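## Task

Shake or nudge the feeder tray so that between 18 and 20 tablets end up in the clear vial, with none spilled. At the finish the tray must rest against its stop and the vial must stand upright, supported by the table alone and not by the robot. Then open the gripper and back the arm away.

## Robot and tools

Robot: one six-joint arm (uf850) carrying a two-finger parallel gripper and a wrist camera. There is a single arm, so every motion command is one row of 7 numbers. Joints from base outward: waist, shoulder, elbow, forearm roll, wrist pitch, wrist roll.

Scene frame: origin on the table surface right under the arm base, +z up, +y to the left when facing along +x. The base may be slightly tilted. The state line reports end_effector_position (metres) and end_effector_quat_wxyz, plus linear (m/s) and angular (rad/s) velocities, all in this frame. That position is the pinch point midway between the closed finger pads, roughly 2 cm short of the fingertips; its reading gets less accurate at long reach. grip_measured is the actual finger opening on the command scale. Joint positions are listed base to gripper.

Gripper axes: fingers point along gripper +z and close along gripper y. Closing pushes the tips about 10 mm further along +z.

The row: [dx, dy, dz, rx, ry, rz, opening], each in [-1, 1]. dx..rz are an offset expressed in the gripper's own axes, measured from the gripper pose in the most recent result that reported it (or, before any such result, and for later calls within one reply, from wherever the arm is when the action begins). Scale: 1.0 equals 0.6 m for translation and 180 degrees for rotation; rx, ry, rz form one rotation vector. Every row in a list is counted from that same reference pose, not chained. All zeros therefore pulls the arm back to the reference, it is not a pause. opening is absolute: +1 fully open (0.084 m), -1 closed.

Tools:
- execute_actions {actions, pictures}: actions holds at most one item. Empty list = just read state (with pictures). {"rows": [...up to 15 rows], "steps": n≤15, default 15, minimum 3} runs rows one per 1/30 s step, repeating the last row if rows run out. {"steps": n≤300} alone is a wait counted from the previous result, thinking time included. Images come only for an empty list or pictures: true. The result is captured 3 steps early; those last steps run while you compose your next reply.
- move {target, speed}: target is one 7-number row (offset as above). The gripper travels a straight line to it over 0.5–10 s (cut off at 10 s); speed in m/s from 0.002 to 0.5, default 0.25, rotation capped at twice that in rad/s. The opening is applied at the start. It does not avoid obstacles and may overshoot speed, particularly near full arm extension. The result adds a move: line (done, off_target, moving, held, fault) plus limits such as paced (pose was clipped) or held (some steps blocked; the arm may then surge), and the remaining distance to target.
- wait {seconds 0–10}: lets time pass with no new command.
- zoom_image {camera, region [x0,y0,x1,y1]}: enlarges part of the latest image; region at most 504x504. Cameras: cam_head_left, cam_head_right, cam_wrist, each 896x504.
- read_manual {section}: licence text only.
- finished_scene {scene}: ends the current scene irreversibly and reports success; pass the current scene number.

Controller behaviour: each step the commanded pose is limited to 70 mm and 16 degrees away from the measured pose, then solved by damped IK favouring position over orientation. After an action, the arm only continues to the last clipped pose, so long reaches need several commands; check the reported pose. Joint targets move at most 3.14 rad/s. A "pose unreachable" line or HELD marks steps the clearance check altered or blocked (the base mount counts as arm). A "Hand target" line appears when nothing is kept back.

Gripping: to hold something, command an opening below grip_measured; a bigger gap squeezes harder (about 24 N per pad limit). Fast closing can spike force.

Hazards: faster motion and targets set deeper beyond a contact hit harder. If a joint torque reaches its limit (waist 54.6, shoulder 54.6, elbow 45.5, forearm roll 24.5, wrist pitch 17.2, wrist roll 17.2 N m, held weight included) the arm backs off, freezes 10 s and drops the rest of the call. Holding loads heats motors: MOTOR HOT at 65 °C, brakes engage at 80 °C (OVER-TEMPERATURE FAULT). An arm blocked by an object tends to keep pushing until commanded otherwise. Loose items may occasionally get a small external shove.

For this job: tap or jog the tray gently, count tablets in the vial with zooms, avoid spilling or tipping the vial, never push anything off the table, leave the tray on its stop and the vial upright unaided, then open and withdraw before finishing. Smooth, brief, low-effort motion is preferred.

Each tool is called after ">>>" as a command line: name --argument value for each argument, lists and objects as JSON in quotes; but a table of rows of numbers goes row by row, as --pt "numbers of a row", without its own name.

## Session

>>> execute_actions --actions '[]'

Scene clock: 0.00 s of 4800.00 s.
end_effector_position=(+0.6258, +0.1351, +0.3435) grip_measured=+1.00 end_effector_quat_wxyz=(-0.005, +0.935, +0.353, +0.020) end_effector_velocity=(+0.000, -0.000, -0.000) end_effector_angular_velocity=(-0.001, -0.000, +0.001)
Joint positions: [ 0.716 -0.241 -1.114 -0.818 -0.988  0.567  0.084]
Joint velocities: [-0.    -0.     0.    -0.001 -0.    -0.     0.   ]
Motor temperatures (°C, as the motors report them): [27 25 27 29 31 30]
Hand target: +0.626, +0.135, +0.343; -0.005, +0.935, +0.353, +0.020

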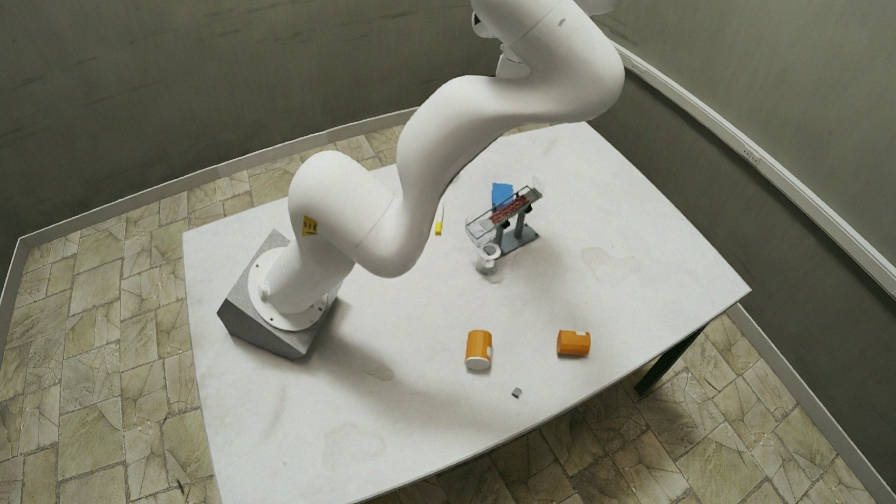

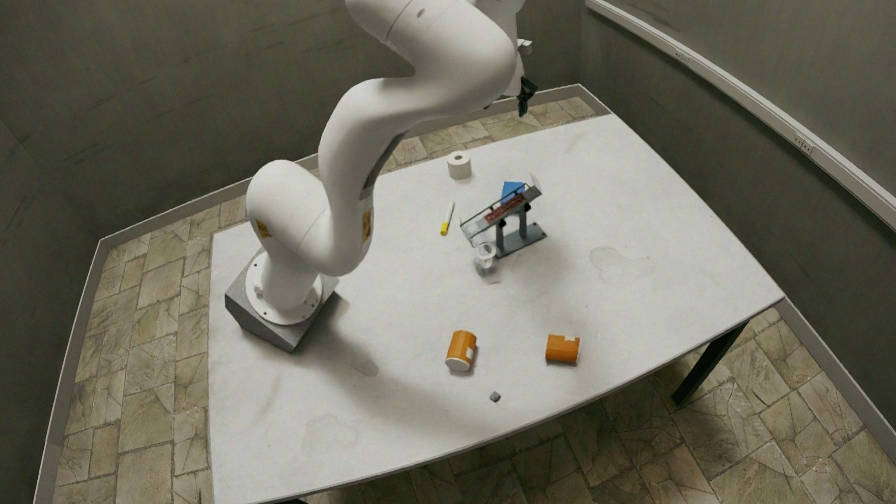

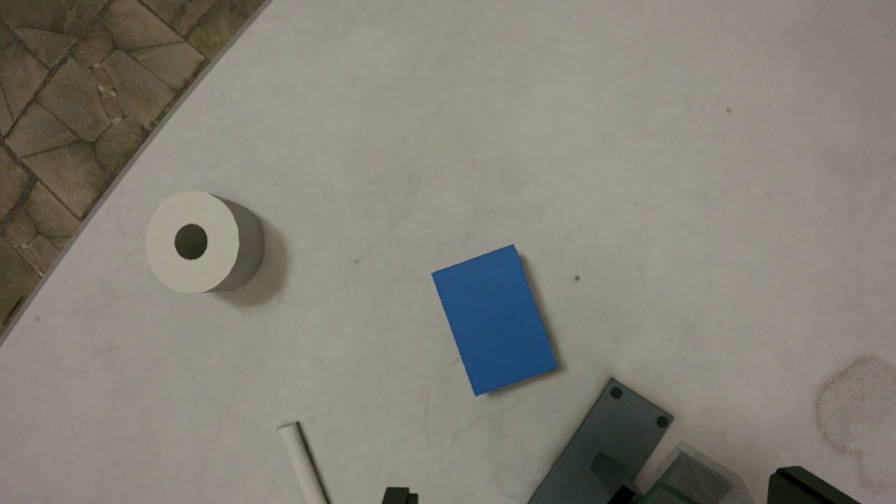

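>>> zoom_image --camera "cam_head_left" --region '[440, 160, 580, 300]'

>>> zoom_image --camera "cam_head_right" --region '[440, 160, 580, 300]'

Region (440, 160, 580, 300) of cam_head_left's 896x504 image, scaled by 3.600, with more detail than that image has.

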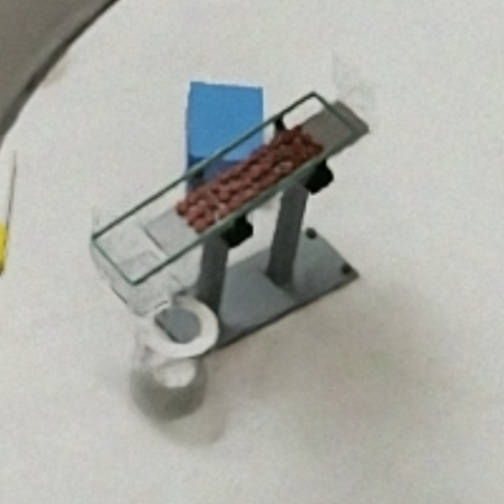

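Region (440, 160, 580, 300) of cam_head_right's 896x504 image, scaled by 3.600, with more detail than that image has.

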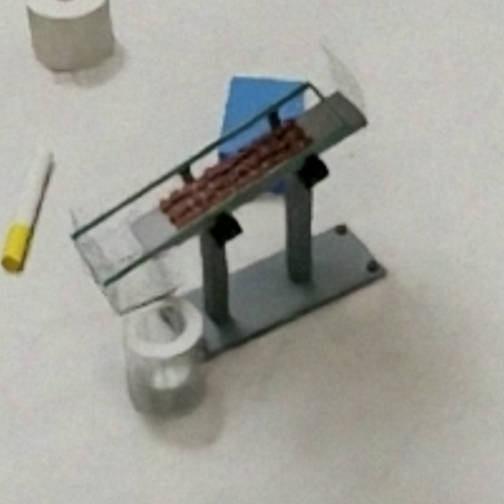

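>>> move --target '[-0.3672, 0.2456, 0.0919, 0.0574, 0.0803, -0.3125, 0.6]' --speed 0.5

Scene clock: 3.30 s of 4800.00 s.
end_effector_position=(+0.5600, -0.1211, +0.2811) grip_measured=+0.59 end_effector_quat_wxyz=(-0.116, +0.645, +0.748, +0.101) end_effector_velocity=(-0.000, -0.000, -0.000) end_effector_angular_velocity=(+0.009, +0.006, +0.003)
Joint positions: [ 0.044  0.312 -0.704 -0.303 -0.626 -1.446  0.069]
Joint velocities: [-0.008 -0.002 -0.003  0.023 -0.003 -0.028  0.   ]
Motor temperatures (°C, as the motors report them): [27 25 27 29 31 30]
Hand target: +0.560, -0.121, +0.281; -0.117, +0.645, +0.748, +0.101
Off the commanded pose: 0.002 m, 0 deg.
Kept back: nothing.
move: done

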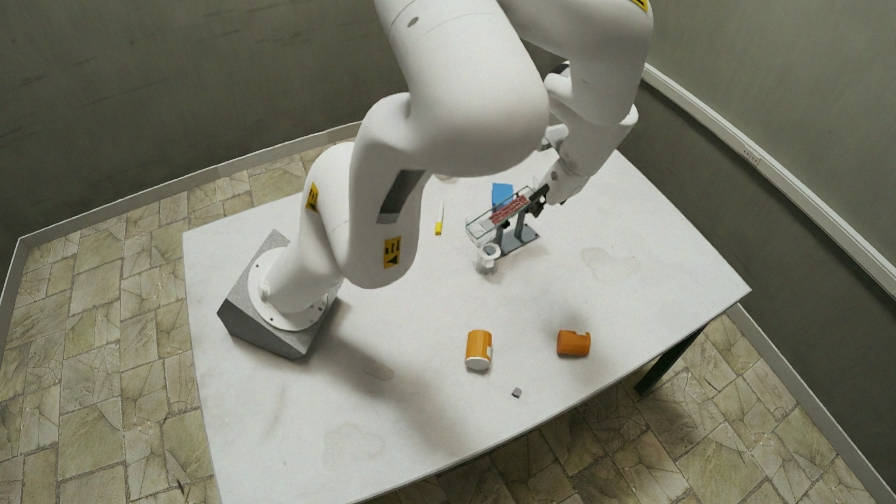

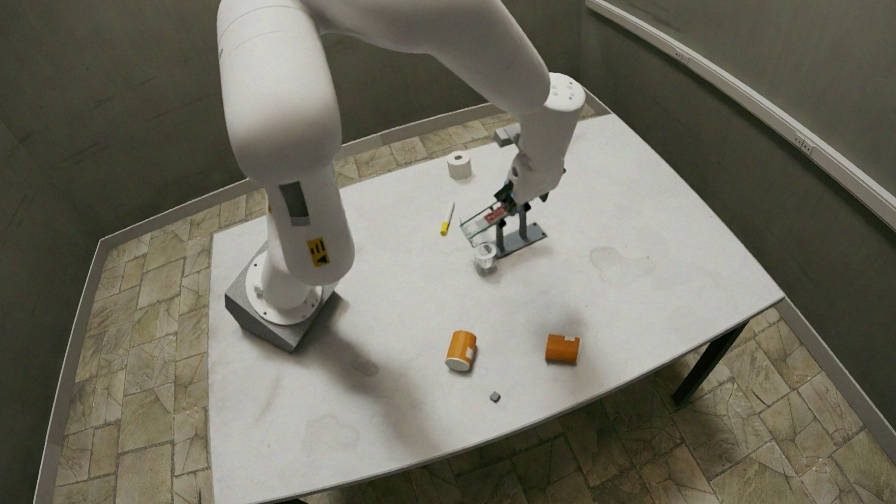

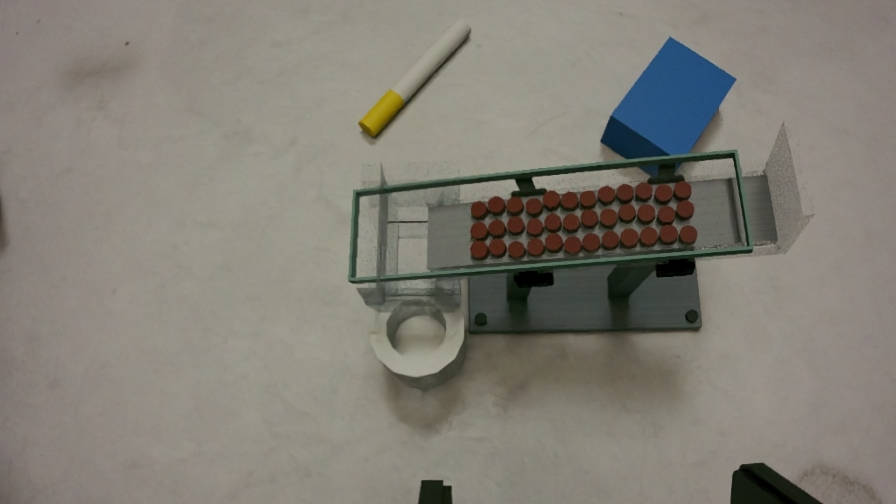

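>>> zoom_image --camera "cam_wrist" --region '[330, 150, 580, 400]'

>>> zoom_image --camera "cam_wrist" --region '[600, 110, 830, 340]'

Region (330, 150, 580, 400) of cam_wrist's 896x504 image, scaled by 2.016, with more detail than that image has.

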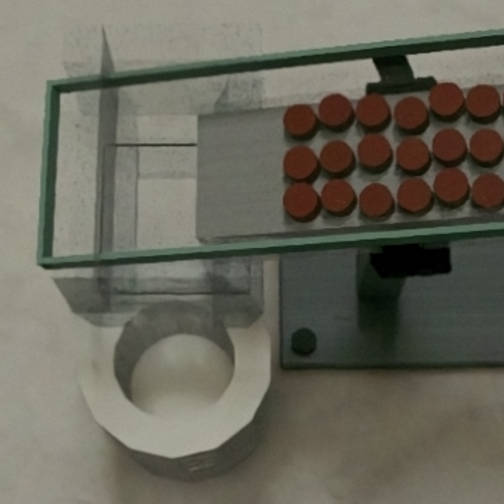

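Region (600, 110, 830, 340) of cam_wrist's 896x504 image, scaled by 2.191, with more detail than that image has.

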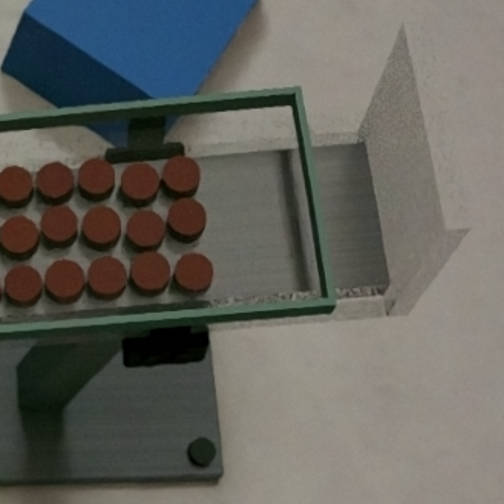

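>>> zoom_image --camera "cam_wrist" --region '[340, 160, 480, 310]'

>>> zoom_image --camera "cam_wrist" --region '[690, 115, 830, 265]'

Region (340, 160, 480, 310) of cam_wrist's 896x504 image, scaled by 3.360, with more detail than that image has; it fills the left 470 columns of this view, and the rest is white.

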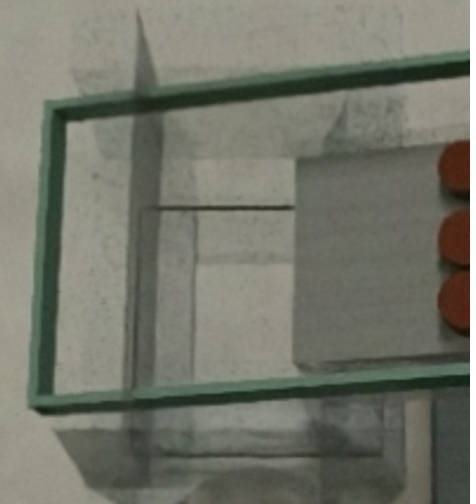

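Region (690, 115, 830, 265) of cam_wrist's 896x504 image, scaled by 3.360, with more detail than that image has; it fills the left 470 columns of this view, and the rest is white.

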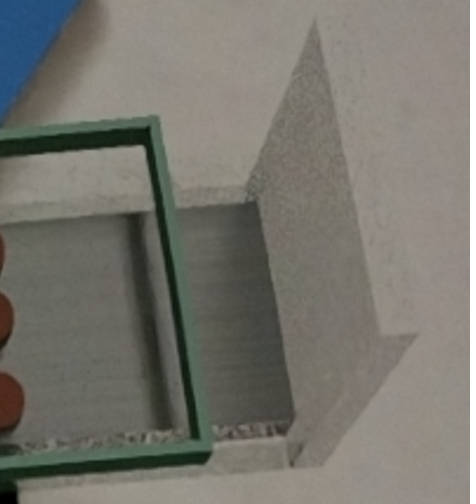

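>>> move --target '[-0.0353, -0.088, 0.3982, 0, 0.2906, 0, 0.55]' --speed 0.4

Scene clock: 9.47 s of 4800.00 s.
end_effector_position=(+0.4980, -0.0773, +0.0460) grip_measured=+0.54 end_effector_quat_wxyz=(-0.434, +0.535, +0.621, +0.373) end_effector_velocity=(-0.001, +0.000, -0.002) end_effector_angular_velocity=(+0.009, +0.001, -0.000)
Joint positions: [-0.543 -0.532 -0.913  0.977 -0.935 -3.252  0.067]
Joint velocities: [-0.003 -0.009 -0.004 -0.    -0.007 -0.006  0.   ]
Motor temperatures (°C, as the motors report them): [27 25 27 29 31 30]
Hand target: +0.498, -0.077, +0.046; -0.434, +0.535, +0.621, +0.373
Off the commanded pose: 0.002 m, 0 deg.
Kept back: nothing.
After step 90, 1.37 s passed at rest.
move: done; limits=paced

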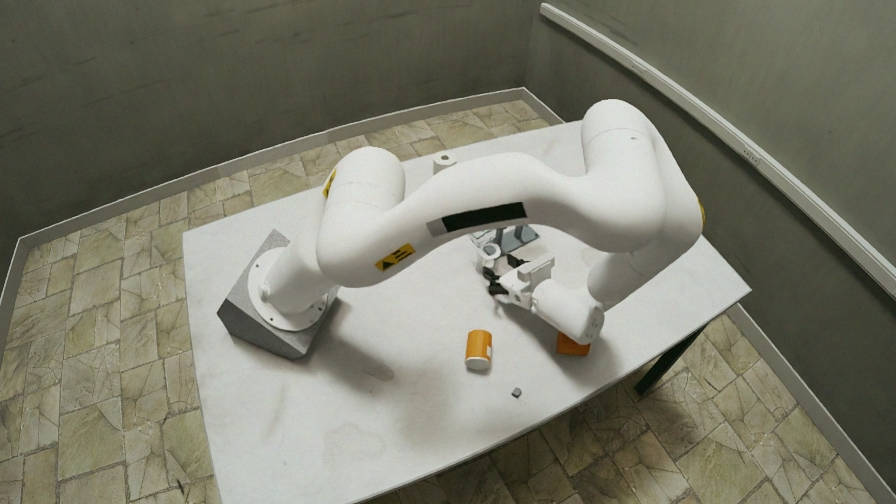

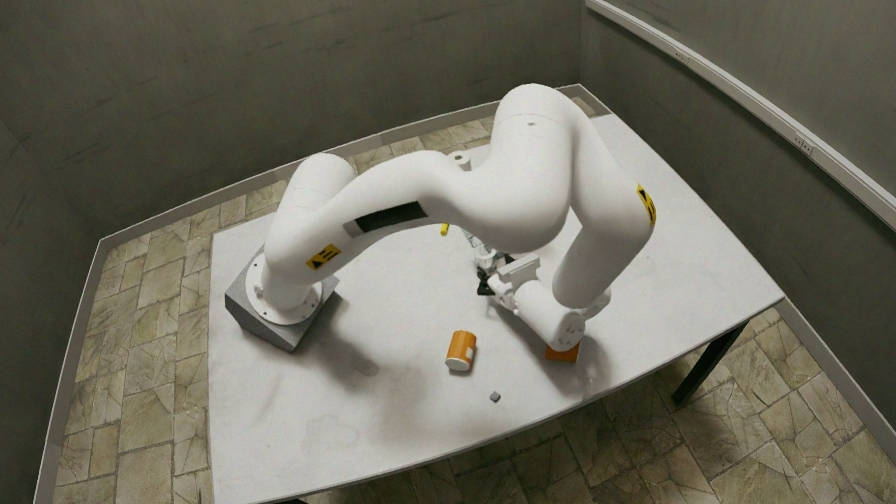

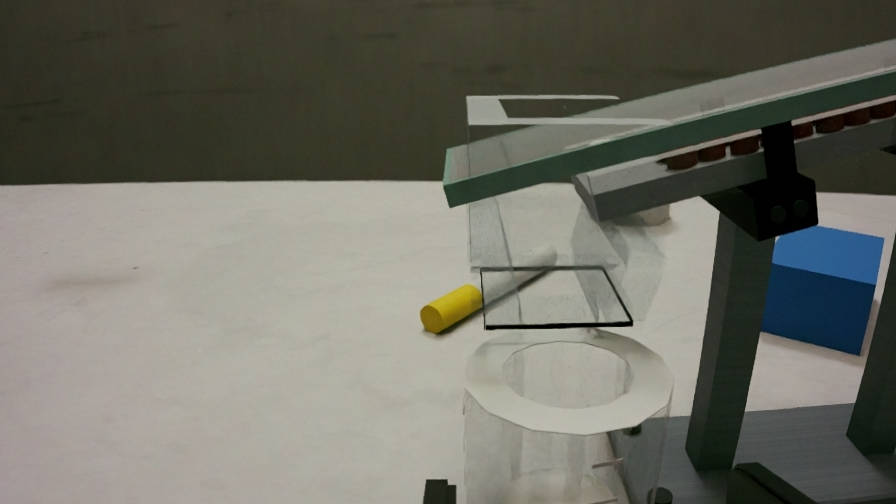

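>>> zoom_image --camera "cam_wrist" --region '[440, 250, 700, 450]'

Region (440, 250, 700, 450) of cam_wrist's 896x504 image, scaled by 1.938, with more detail than that image has; it fills the top 388 rows of this view, and the rest is white.

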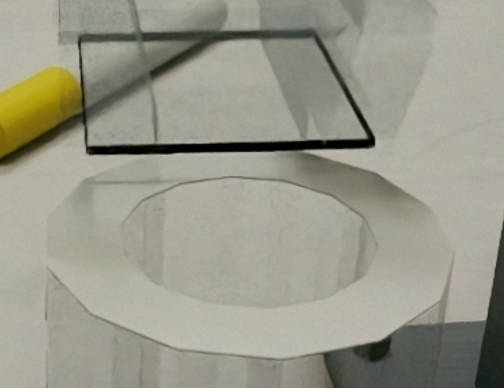

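>>> execute_actions --actions '[{"rows": [[0.0008,-0.002,0.0028,0,0,0,0.52],[0.0024,-0.004,0.0084,0,0,0,0.5],[0.0048,-0.0057,0.0169,0,0,0,0.5],[0.0072,-0.0057,0.0253,0,0,0,0.5],[0.0096,-0.0057,0.0338,0,0,0,0.5],[0.012,-0.0057,0.0422,0,0,0,0.48],[0.014,-0.0057,0.0493,0,0,0,0.46],[0.0154,-0.0057,0.054,0,0,0,0.44],[0.016,-0.0057,0.0563,0,0,0,0.42],[0.016,-0.0057,0.0563,0,0,0,0.4],[0.016,-0.0057,0.0563,0,0,0,0.38],[0.016,-0.0057,0.0563,0,0,0,0.35],[0.016,-0.0057,0.0563,0,0,0,0.32],[0.016,-0.0057,0.0563,0,0,0,0.29],[0.016,-0.0057,0.0563,0,0,0,0.26]], "steps": 15}]' --pictures true

Scene clock: 11.17 s of 4800.00 s.
end_effector_position=(+0.4895, -0.0464, +0.0441) grip_measured=+0.39 end_effector_quat_wxyz=(-0.435, +0.535, +0.621, +0.373) end_effector_velocity=(-0.004, +0.049, -0.006) end_effector_angular_velocity=(-0.004, -0.008, -0.009)
Joint positions: [-0.497 -0.545 -0.873  1.046 -0.894 -3.296  0.061]
Joint velocities: [ 0.079 -0.031  0.043  0.131  0.062 -0.078 -0.029]
Motor temperatures (°C, as the motors report them): [27 25 27 29 31 30]
Steps of this call (steps 1 to 39: nothing new was sent; steps 40 to 51: the first 12 steps of this action). Readings (end_effector_position):
40: (+0.4978, -0.0772, +0.0457)
41: (+0.4976, -0.0769, +0.0457)
43: (+0.4963, -0.0744, +0.0456)
47: (+0.4919, -0.0596, +0.0449)
51: the state above

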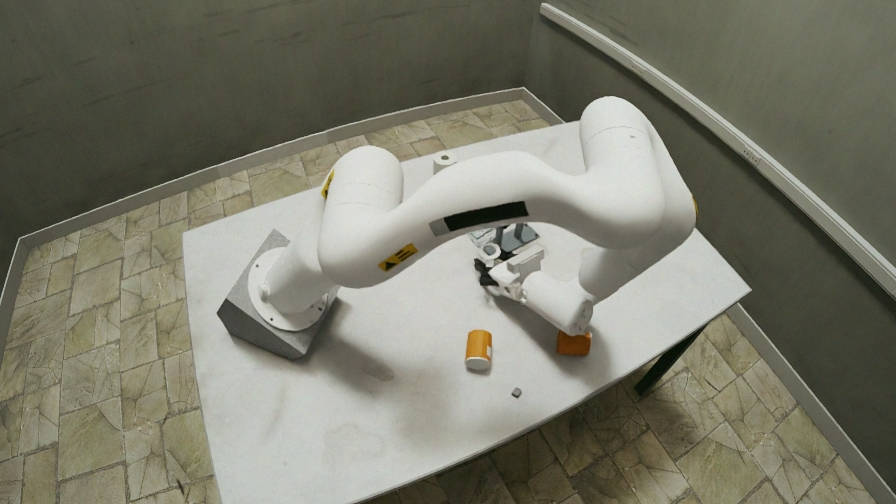

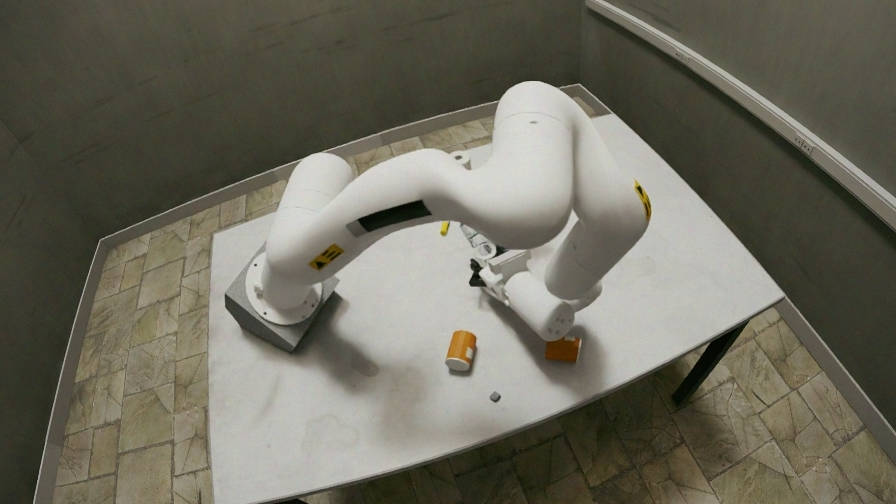

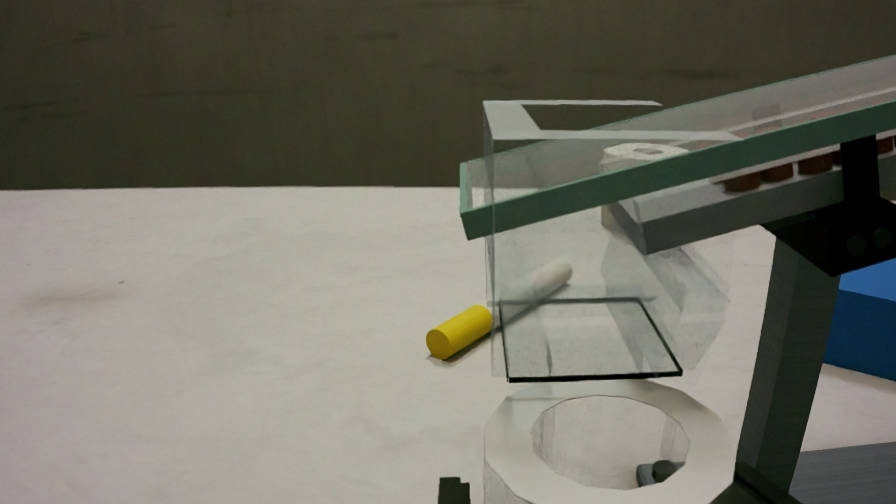

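>>> execute_actions --actions '[{"rows": [[0.0009,0.0008,0.0053,0,0,0,0.22],[0.0009,0.0008,0.0053,0,0,0,0.17],[0.0009,0.0008,0.0053,0,0,0,0.11],[0.0009,0.0008,0.0053,0,0,0,0.05],[0.0009,0.0008,0.0053,0,0,0,0.0]], "steps": 8}]' --pictures true

Scene clock: 11.60 s of 4800.00 s.
end_effector_position=(+0.4896, -0.0432, +0.0436) grip_measured=+0.23 end_effector_quat_wxyz=(-0.435, +0.535, +0.621, +0.373) end_effector_velocity=(-0.001, -0.000, +0.000) end_effector_angular_velocity=(+0.003, +0.005, +0.005)
Joint positions: [-0.491 -0.548 -0.872  1.054 -0.89  -3.301  0.054]
Joint velocities: [ 0.    -0.002 -0.004 -0.01  -0.003  0.01   0.   ]
Motor temperatures (°C, as the motors report them): [27 25 27 29 31 30]
Off your previous action's commanded pose: 0.001 m, 0 deg at its last step (step 3 of this call).
Steps of this call (steps 1 to 3: the last 3 steps of your previous action; steps 4 to 8: nothing new was sent; steps 9 to 13: the first 5 steps of this action). Readings (end_effector_position):
9: (+0.4896, -0.0432, +0.0435)
10: (+0.4896, -0.0432, +0.0435)
12: (+0.4896, -0.0432, +0.0436)
13: the state above

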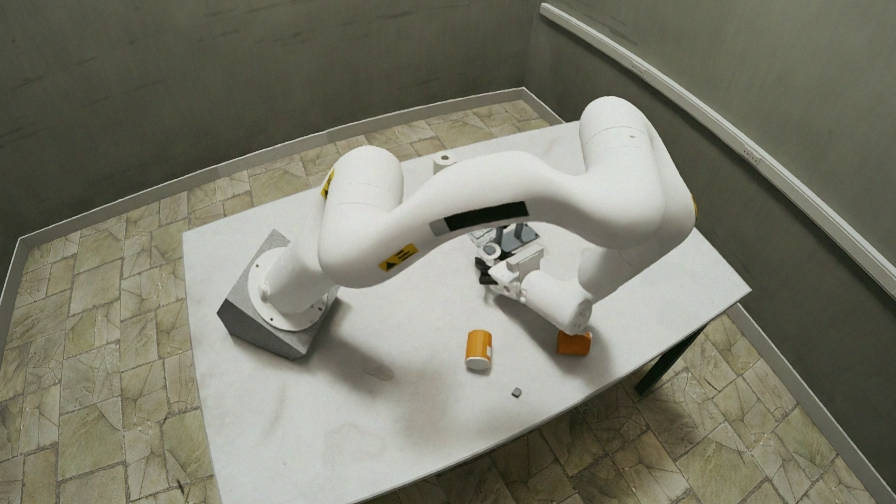

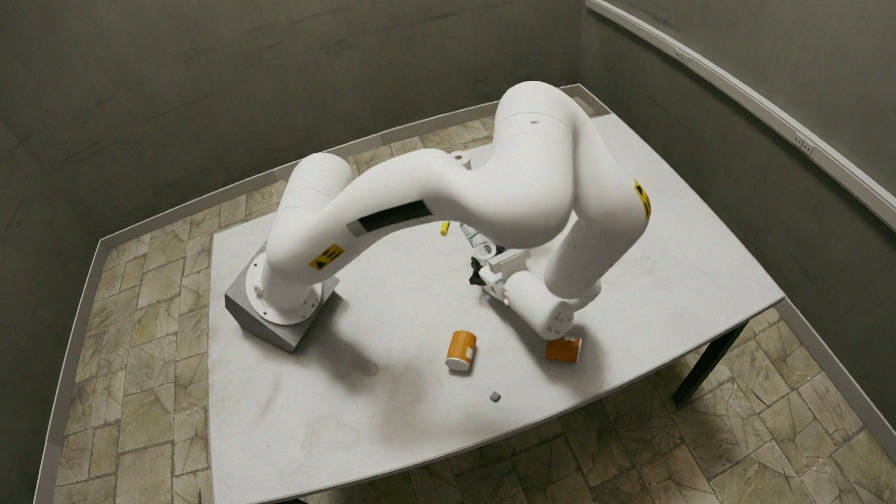

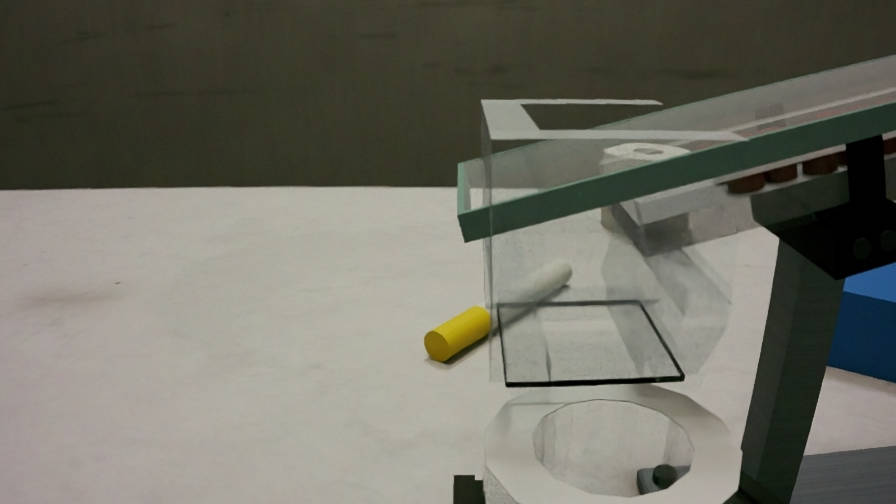

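>>> execute_actions --actions '[{"rows": [[0.002,0,0.002,0,0,0,0.0],[0.004,0,0.007,0,0,0,0.0],[0.007,0,0.0145,0,0,0,0.0],[0.0103,0,0.0235,0,0,0,0.0],[0.0136,0,0.0325,0,0,0,0.0],[0.0169,0,0.0415,0,0,0,0.0],[0.0197,0,0.0495,0,0,0,0.0],[0.0217,0,0.055,0,0,0,0.0],[0.0228,0,0.058,0,0,0,0.0],[0.0228,0,0.0592,0,0,0,0.0],[0.0222,0,0.0594,0,0,0,0.0],[0.0217,0,0.0595,0,0,0,0.0]], "steps": 15}]'

>>> execute_actions --actions '[]'

Scene clock: 12.60 s of 4800.00 s.
end_effector_position=(+0.4839, -0.0101, +0.0448) grip_measured=+0.23 end_effector_quat_wxyz=(-0.436, +0.535, +0.621, +0.373) end_effector_velocity=(-0.006, +0.063, -0.006) end_effector_angular_velocity=(-0.000, -0.006, -0.007)
Joint positions: [-0.434 -0.56  -0.838  1.134 -0.855 -3.342  0.054]
Joint velocities: [ 0.11  -0.05   0.042  0.177  0.065 -0.103 -0.   ]
Motor temperatures (°C, as the motors report them): [27 25 27 29 31 30]
Off your previous action's commanded pose: 0.000 m, 0 deg at its last step (step 3 of this call).
Steps of this call (steps 1 to 3: the last 3 steps of your previous action; steps 4 to 18: nothing new was sent; steps 19 to 30: the first 12 steps of this action). Readings (end_effector_position):
19: (+0.4895, -0.0432, +0.0436)
20: (+0.4894, -0.0430, +0.0436)
22: (+0.4891, -0.0405, +0.0438)
26: (+0.4865, -0.0253, +0.0446)
30: the state above

Scene clock: 12.70 s of 4800.00 s.
end_effector_position=(+0.4839, -0.0068, +0.0440) grip_measured=+0.23 end_effector_quat_wxyz=(-0.435, +0.535, +0.621, +0.373) end_effector_velocity=(+0.002, +0.014, -0.006) end_effector_angular_velocity=(-0.005, -0.010, -0.009)
Joint positions: [-0.429 -0.564 -0.836  1.145 -0.851 -3.349  0.054]
Joint velocities: [ 0.024 -0.02   0.001  0.054  0.018 -0.038 -0.   ]
Motor temperatures (°C, as the motors report them): [27 25 27 29 31 30]
Hand target: +0.484, -0.006, +0.044; -0.435, +0.535, +0.621, +0.373
Off the commanded pose: 0.001 m, 0 deg.
Kept back: nothing.
Steps of this call (steps 1 to 3: the last 3 steps of your previous action). Readings (end_effector_position):
1: (+0.4838, -0.0084, +0.0445)
2: (+0.4838, -0.0074, +0.0442)
3: the state above

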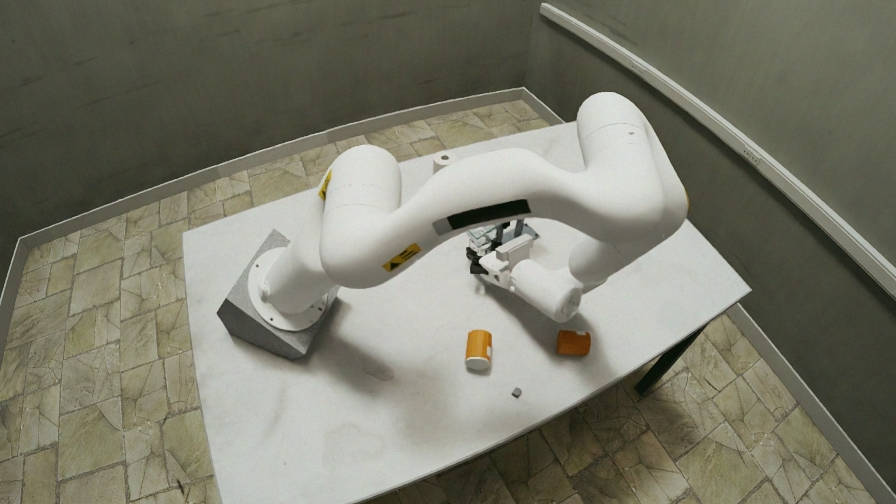

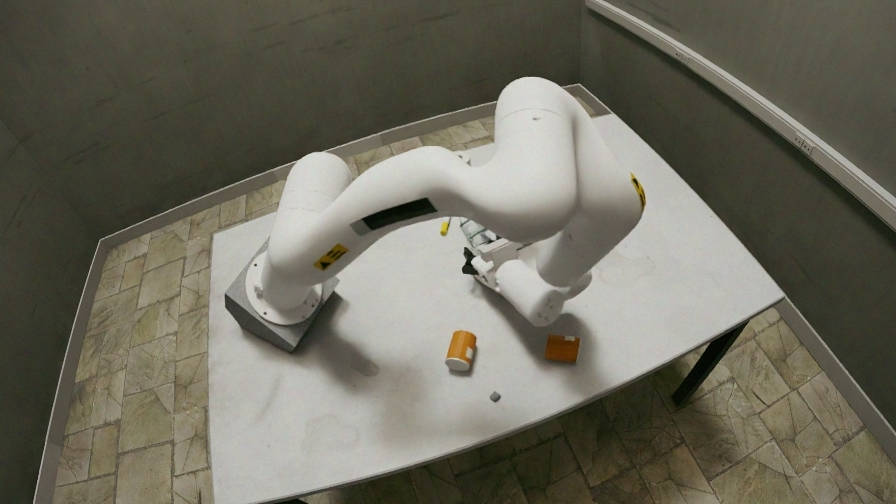

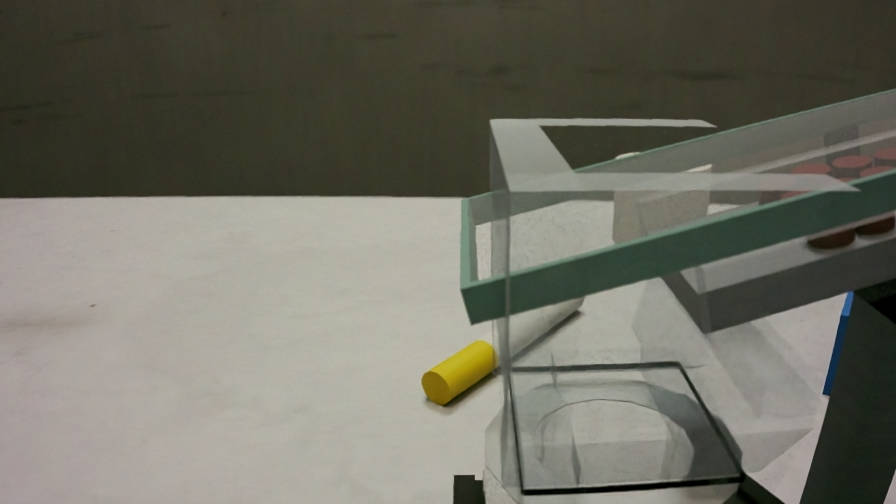

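>>> execute_actions --actions '[{"rows": [[0.0008,0.001,0.004,0,0,0,0.0],[0.0013,0.0017,0.0061,0,0,0,0.0],[0.0013,0.0017,0.0061,0,0,0,0.0],[0.0013,0.0017,0.0061,0,0,0,0.05],[0.0013,0.0017,0.0061,0,0,0,0.1],[0.0013,0.0017,0.0061,0,0,0,0.15],[0.0013,0.0017,0.0061,0,0,0,0.19],[0.0013,0.0017,0.0061,0,0,0,0.23],[0.0013,0.0017,0.0061,0,0,0,0.28],[0.0013,0.0017,0.0061,0,0,0,0.35],[0.0013,0.0017,0.0061,0,0,0,0.43]], "steps": 14}]' --pictures true

Scene clock: 13.67 s of 4800.00 s.
end_effector_position=(+0.4843, -0.0030, +0.0435) grip_measured=+0.29 end_effector_quat_wxyz=(-0.435, +0.535, +0.621, +0.373) end_effector_velocity=(+0.000, +0.000, -0.001) end_effector_angular_velocity=(-0.005, +0.000, -0.001)
Joint positions: [-0.421 -0.567 -0.836  1.154 -0.848 -3.352  0.056]
Joint velocities: [ 0.001 -0.001 -0.001  0.003  0.005 -0.     0.079]
Motor temperatures (°C, as the motors report them): [27 25 27 29 31 30]
Steps of this call (steps 1 to 18: nothing new was sent; steps 19 to 29: the first 11 steps of this action). Readings (end_effector_position):
19: (+0.4840, -0.0056, +0.0436)
20: (+0.4841, -0.0054, +0.0436)
22: (+0.4842, -0.0042, +0.0436)
26: (+0.4843, -0.0031, +0.0436)
29: the state above

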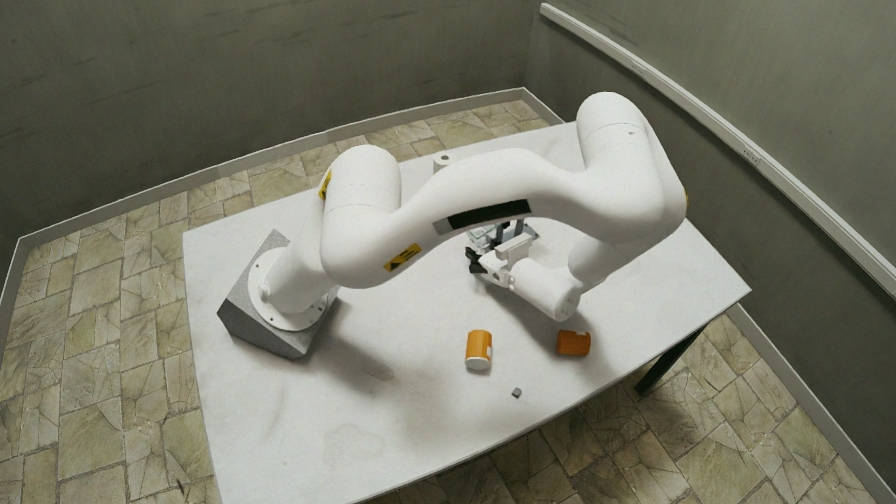

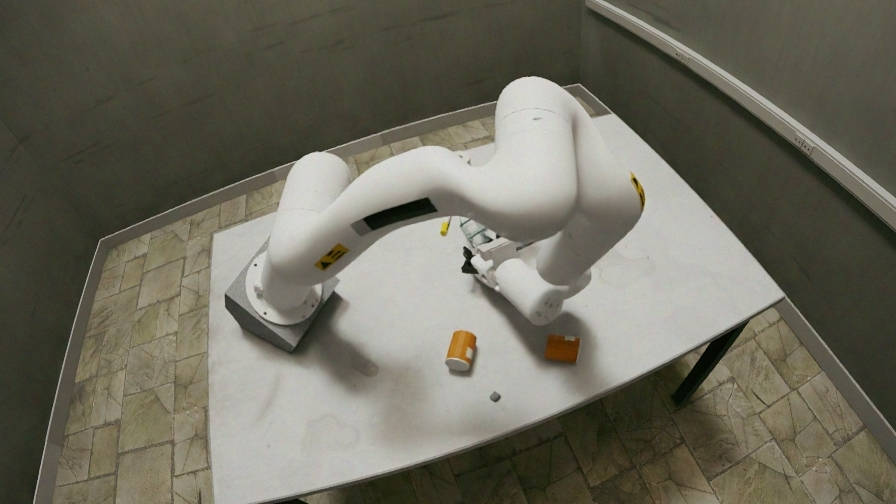

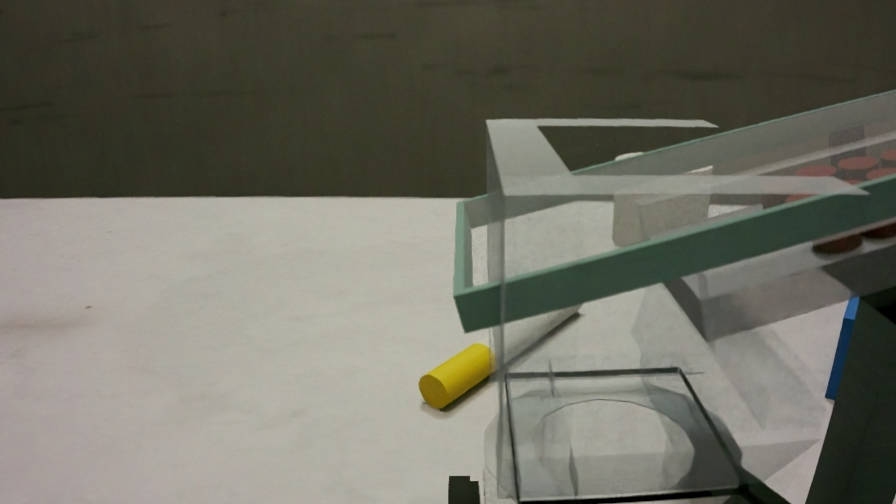

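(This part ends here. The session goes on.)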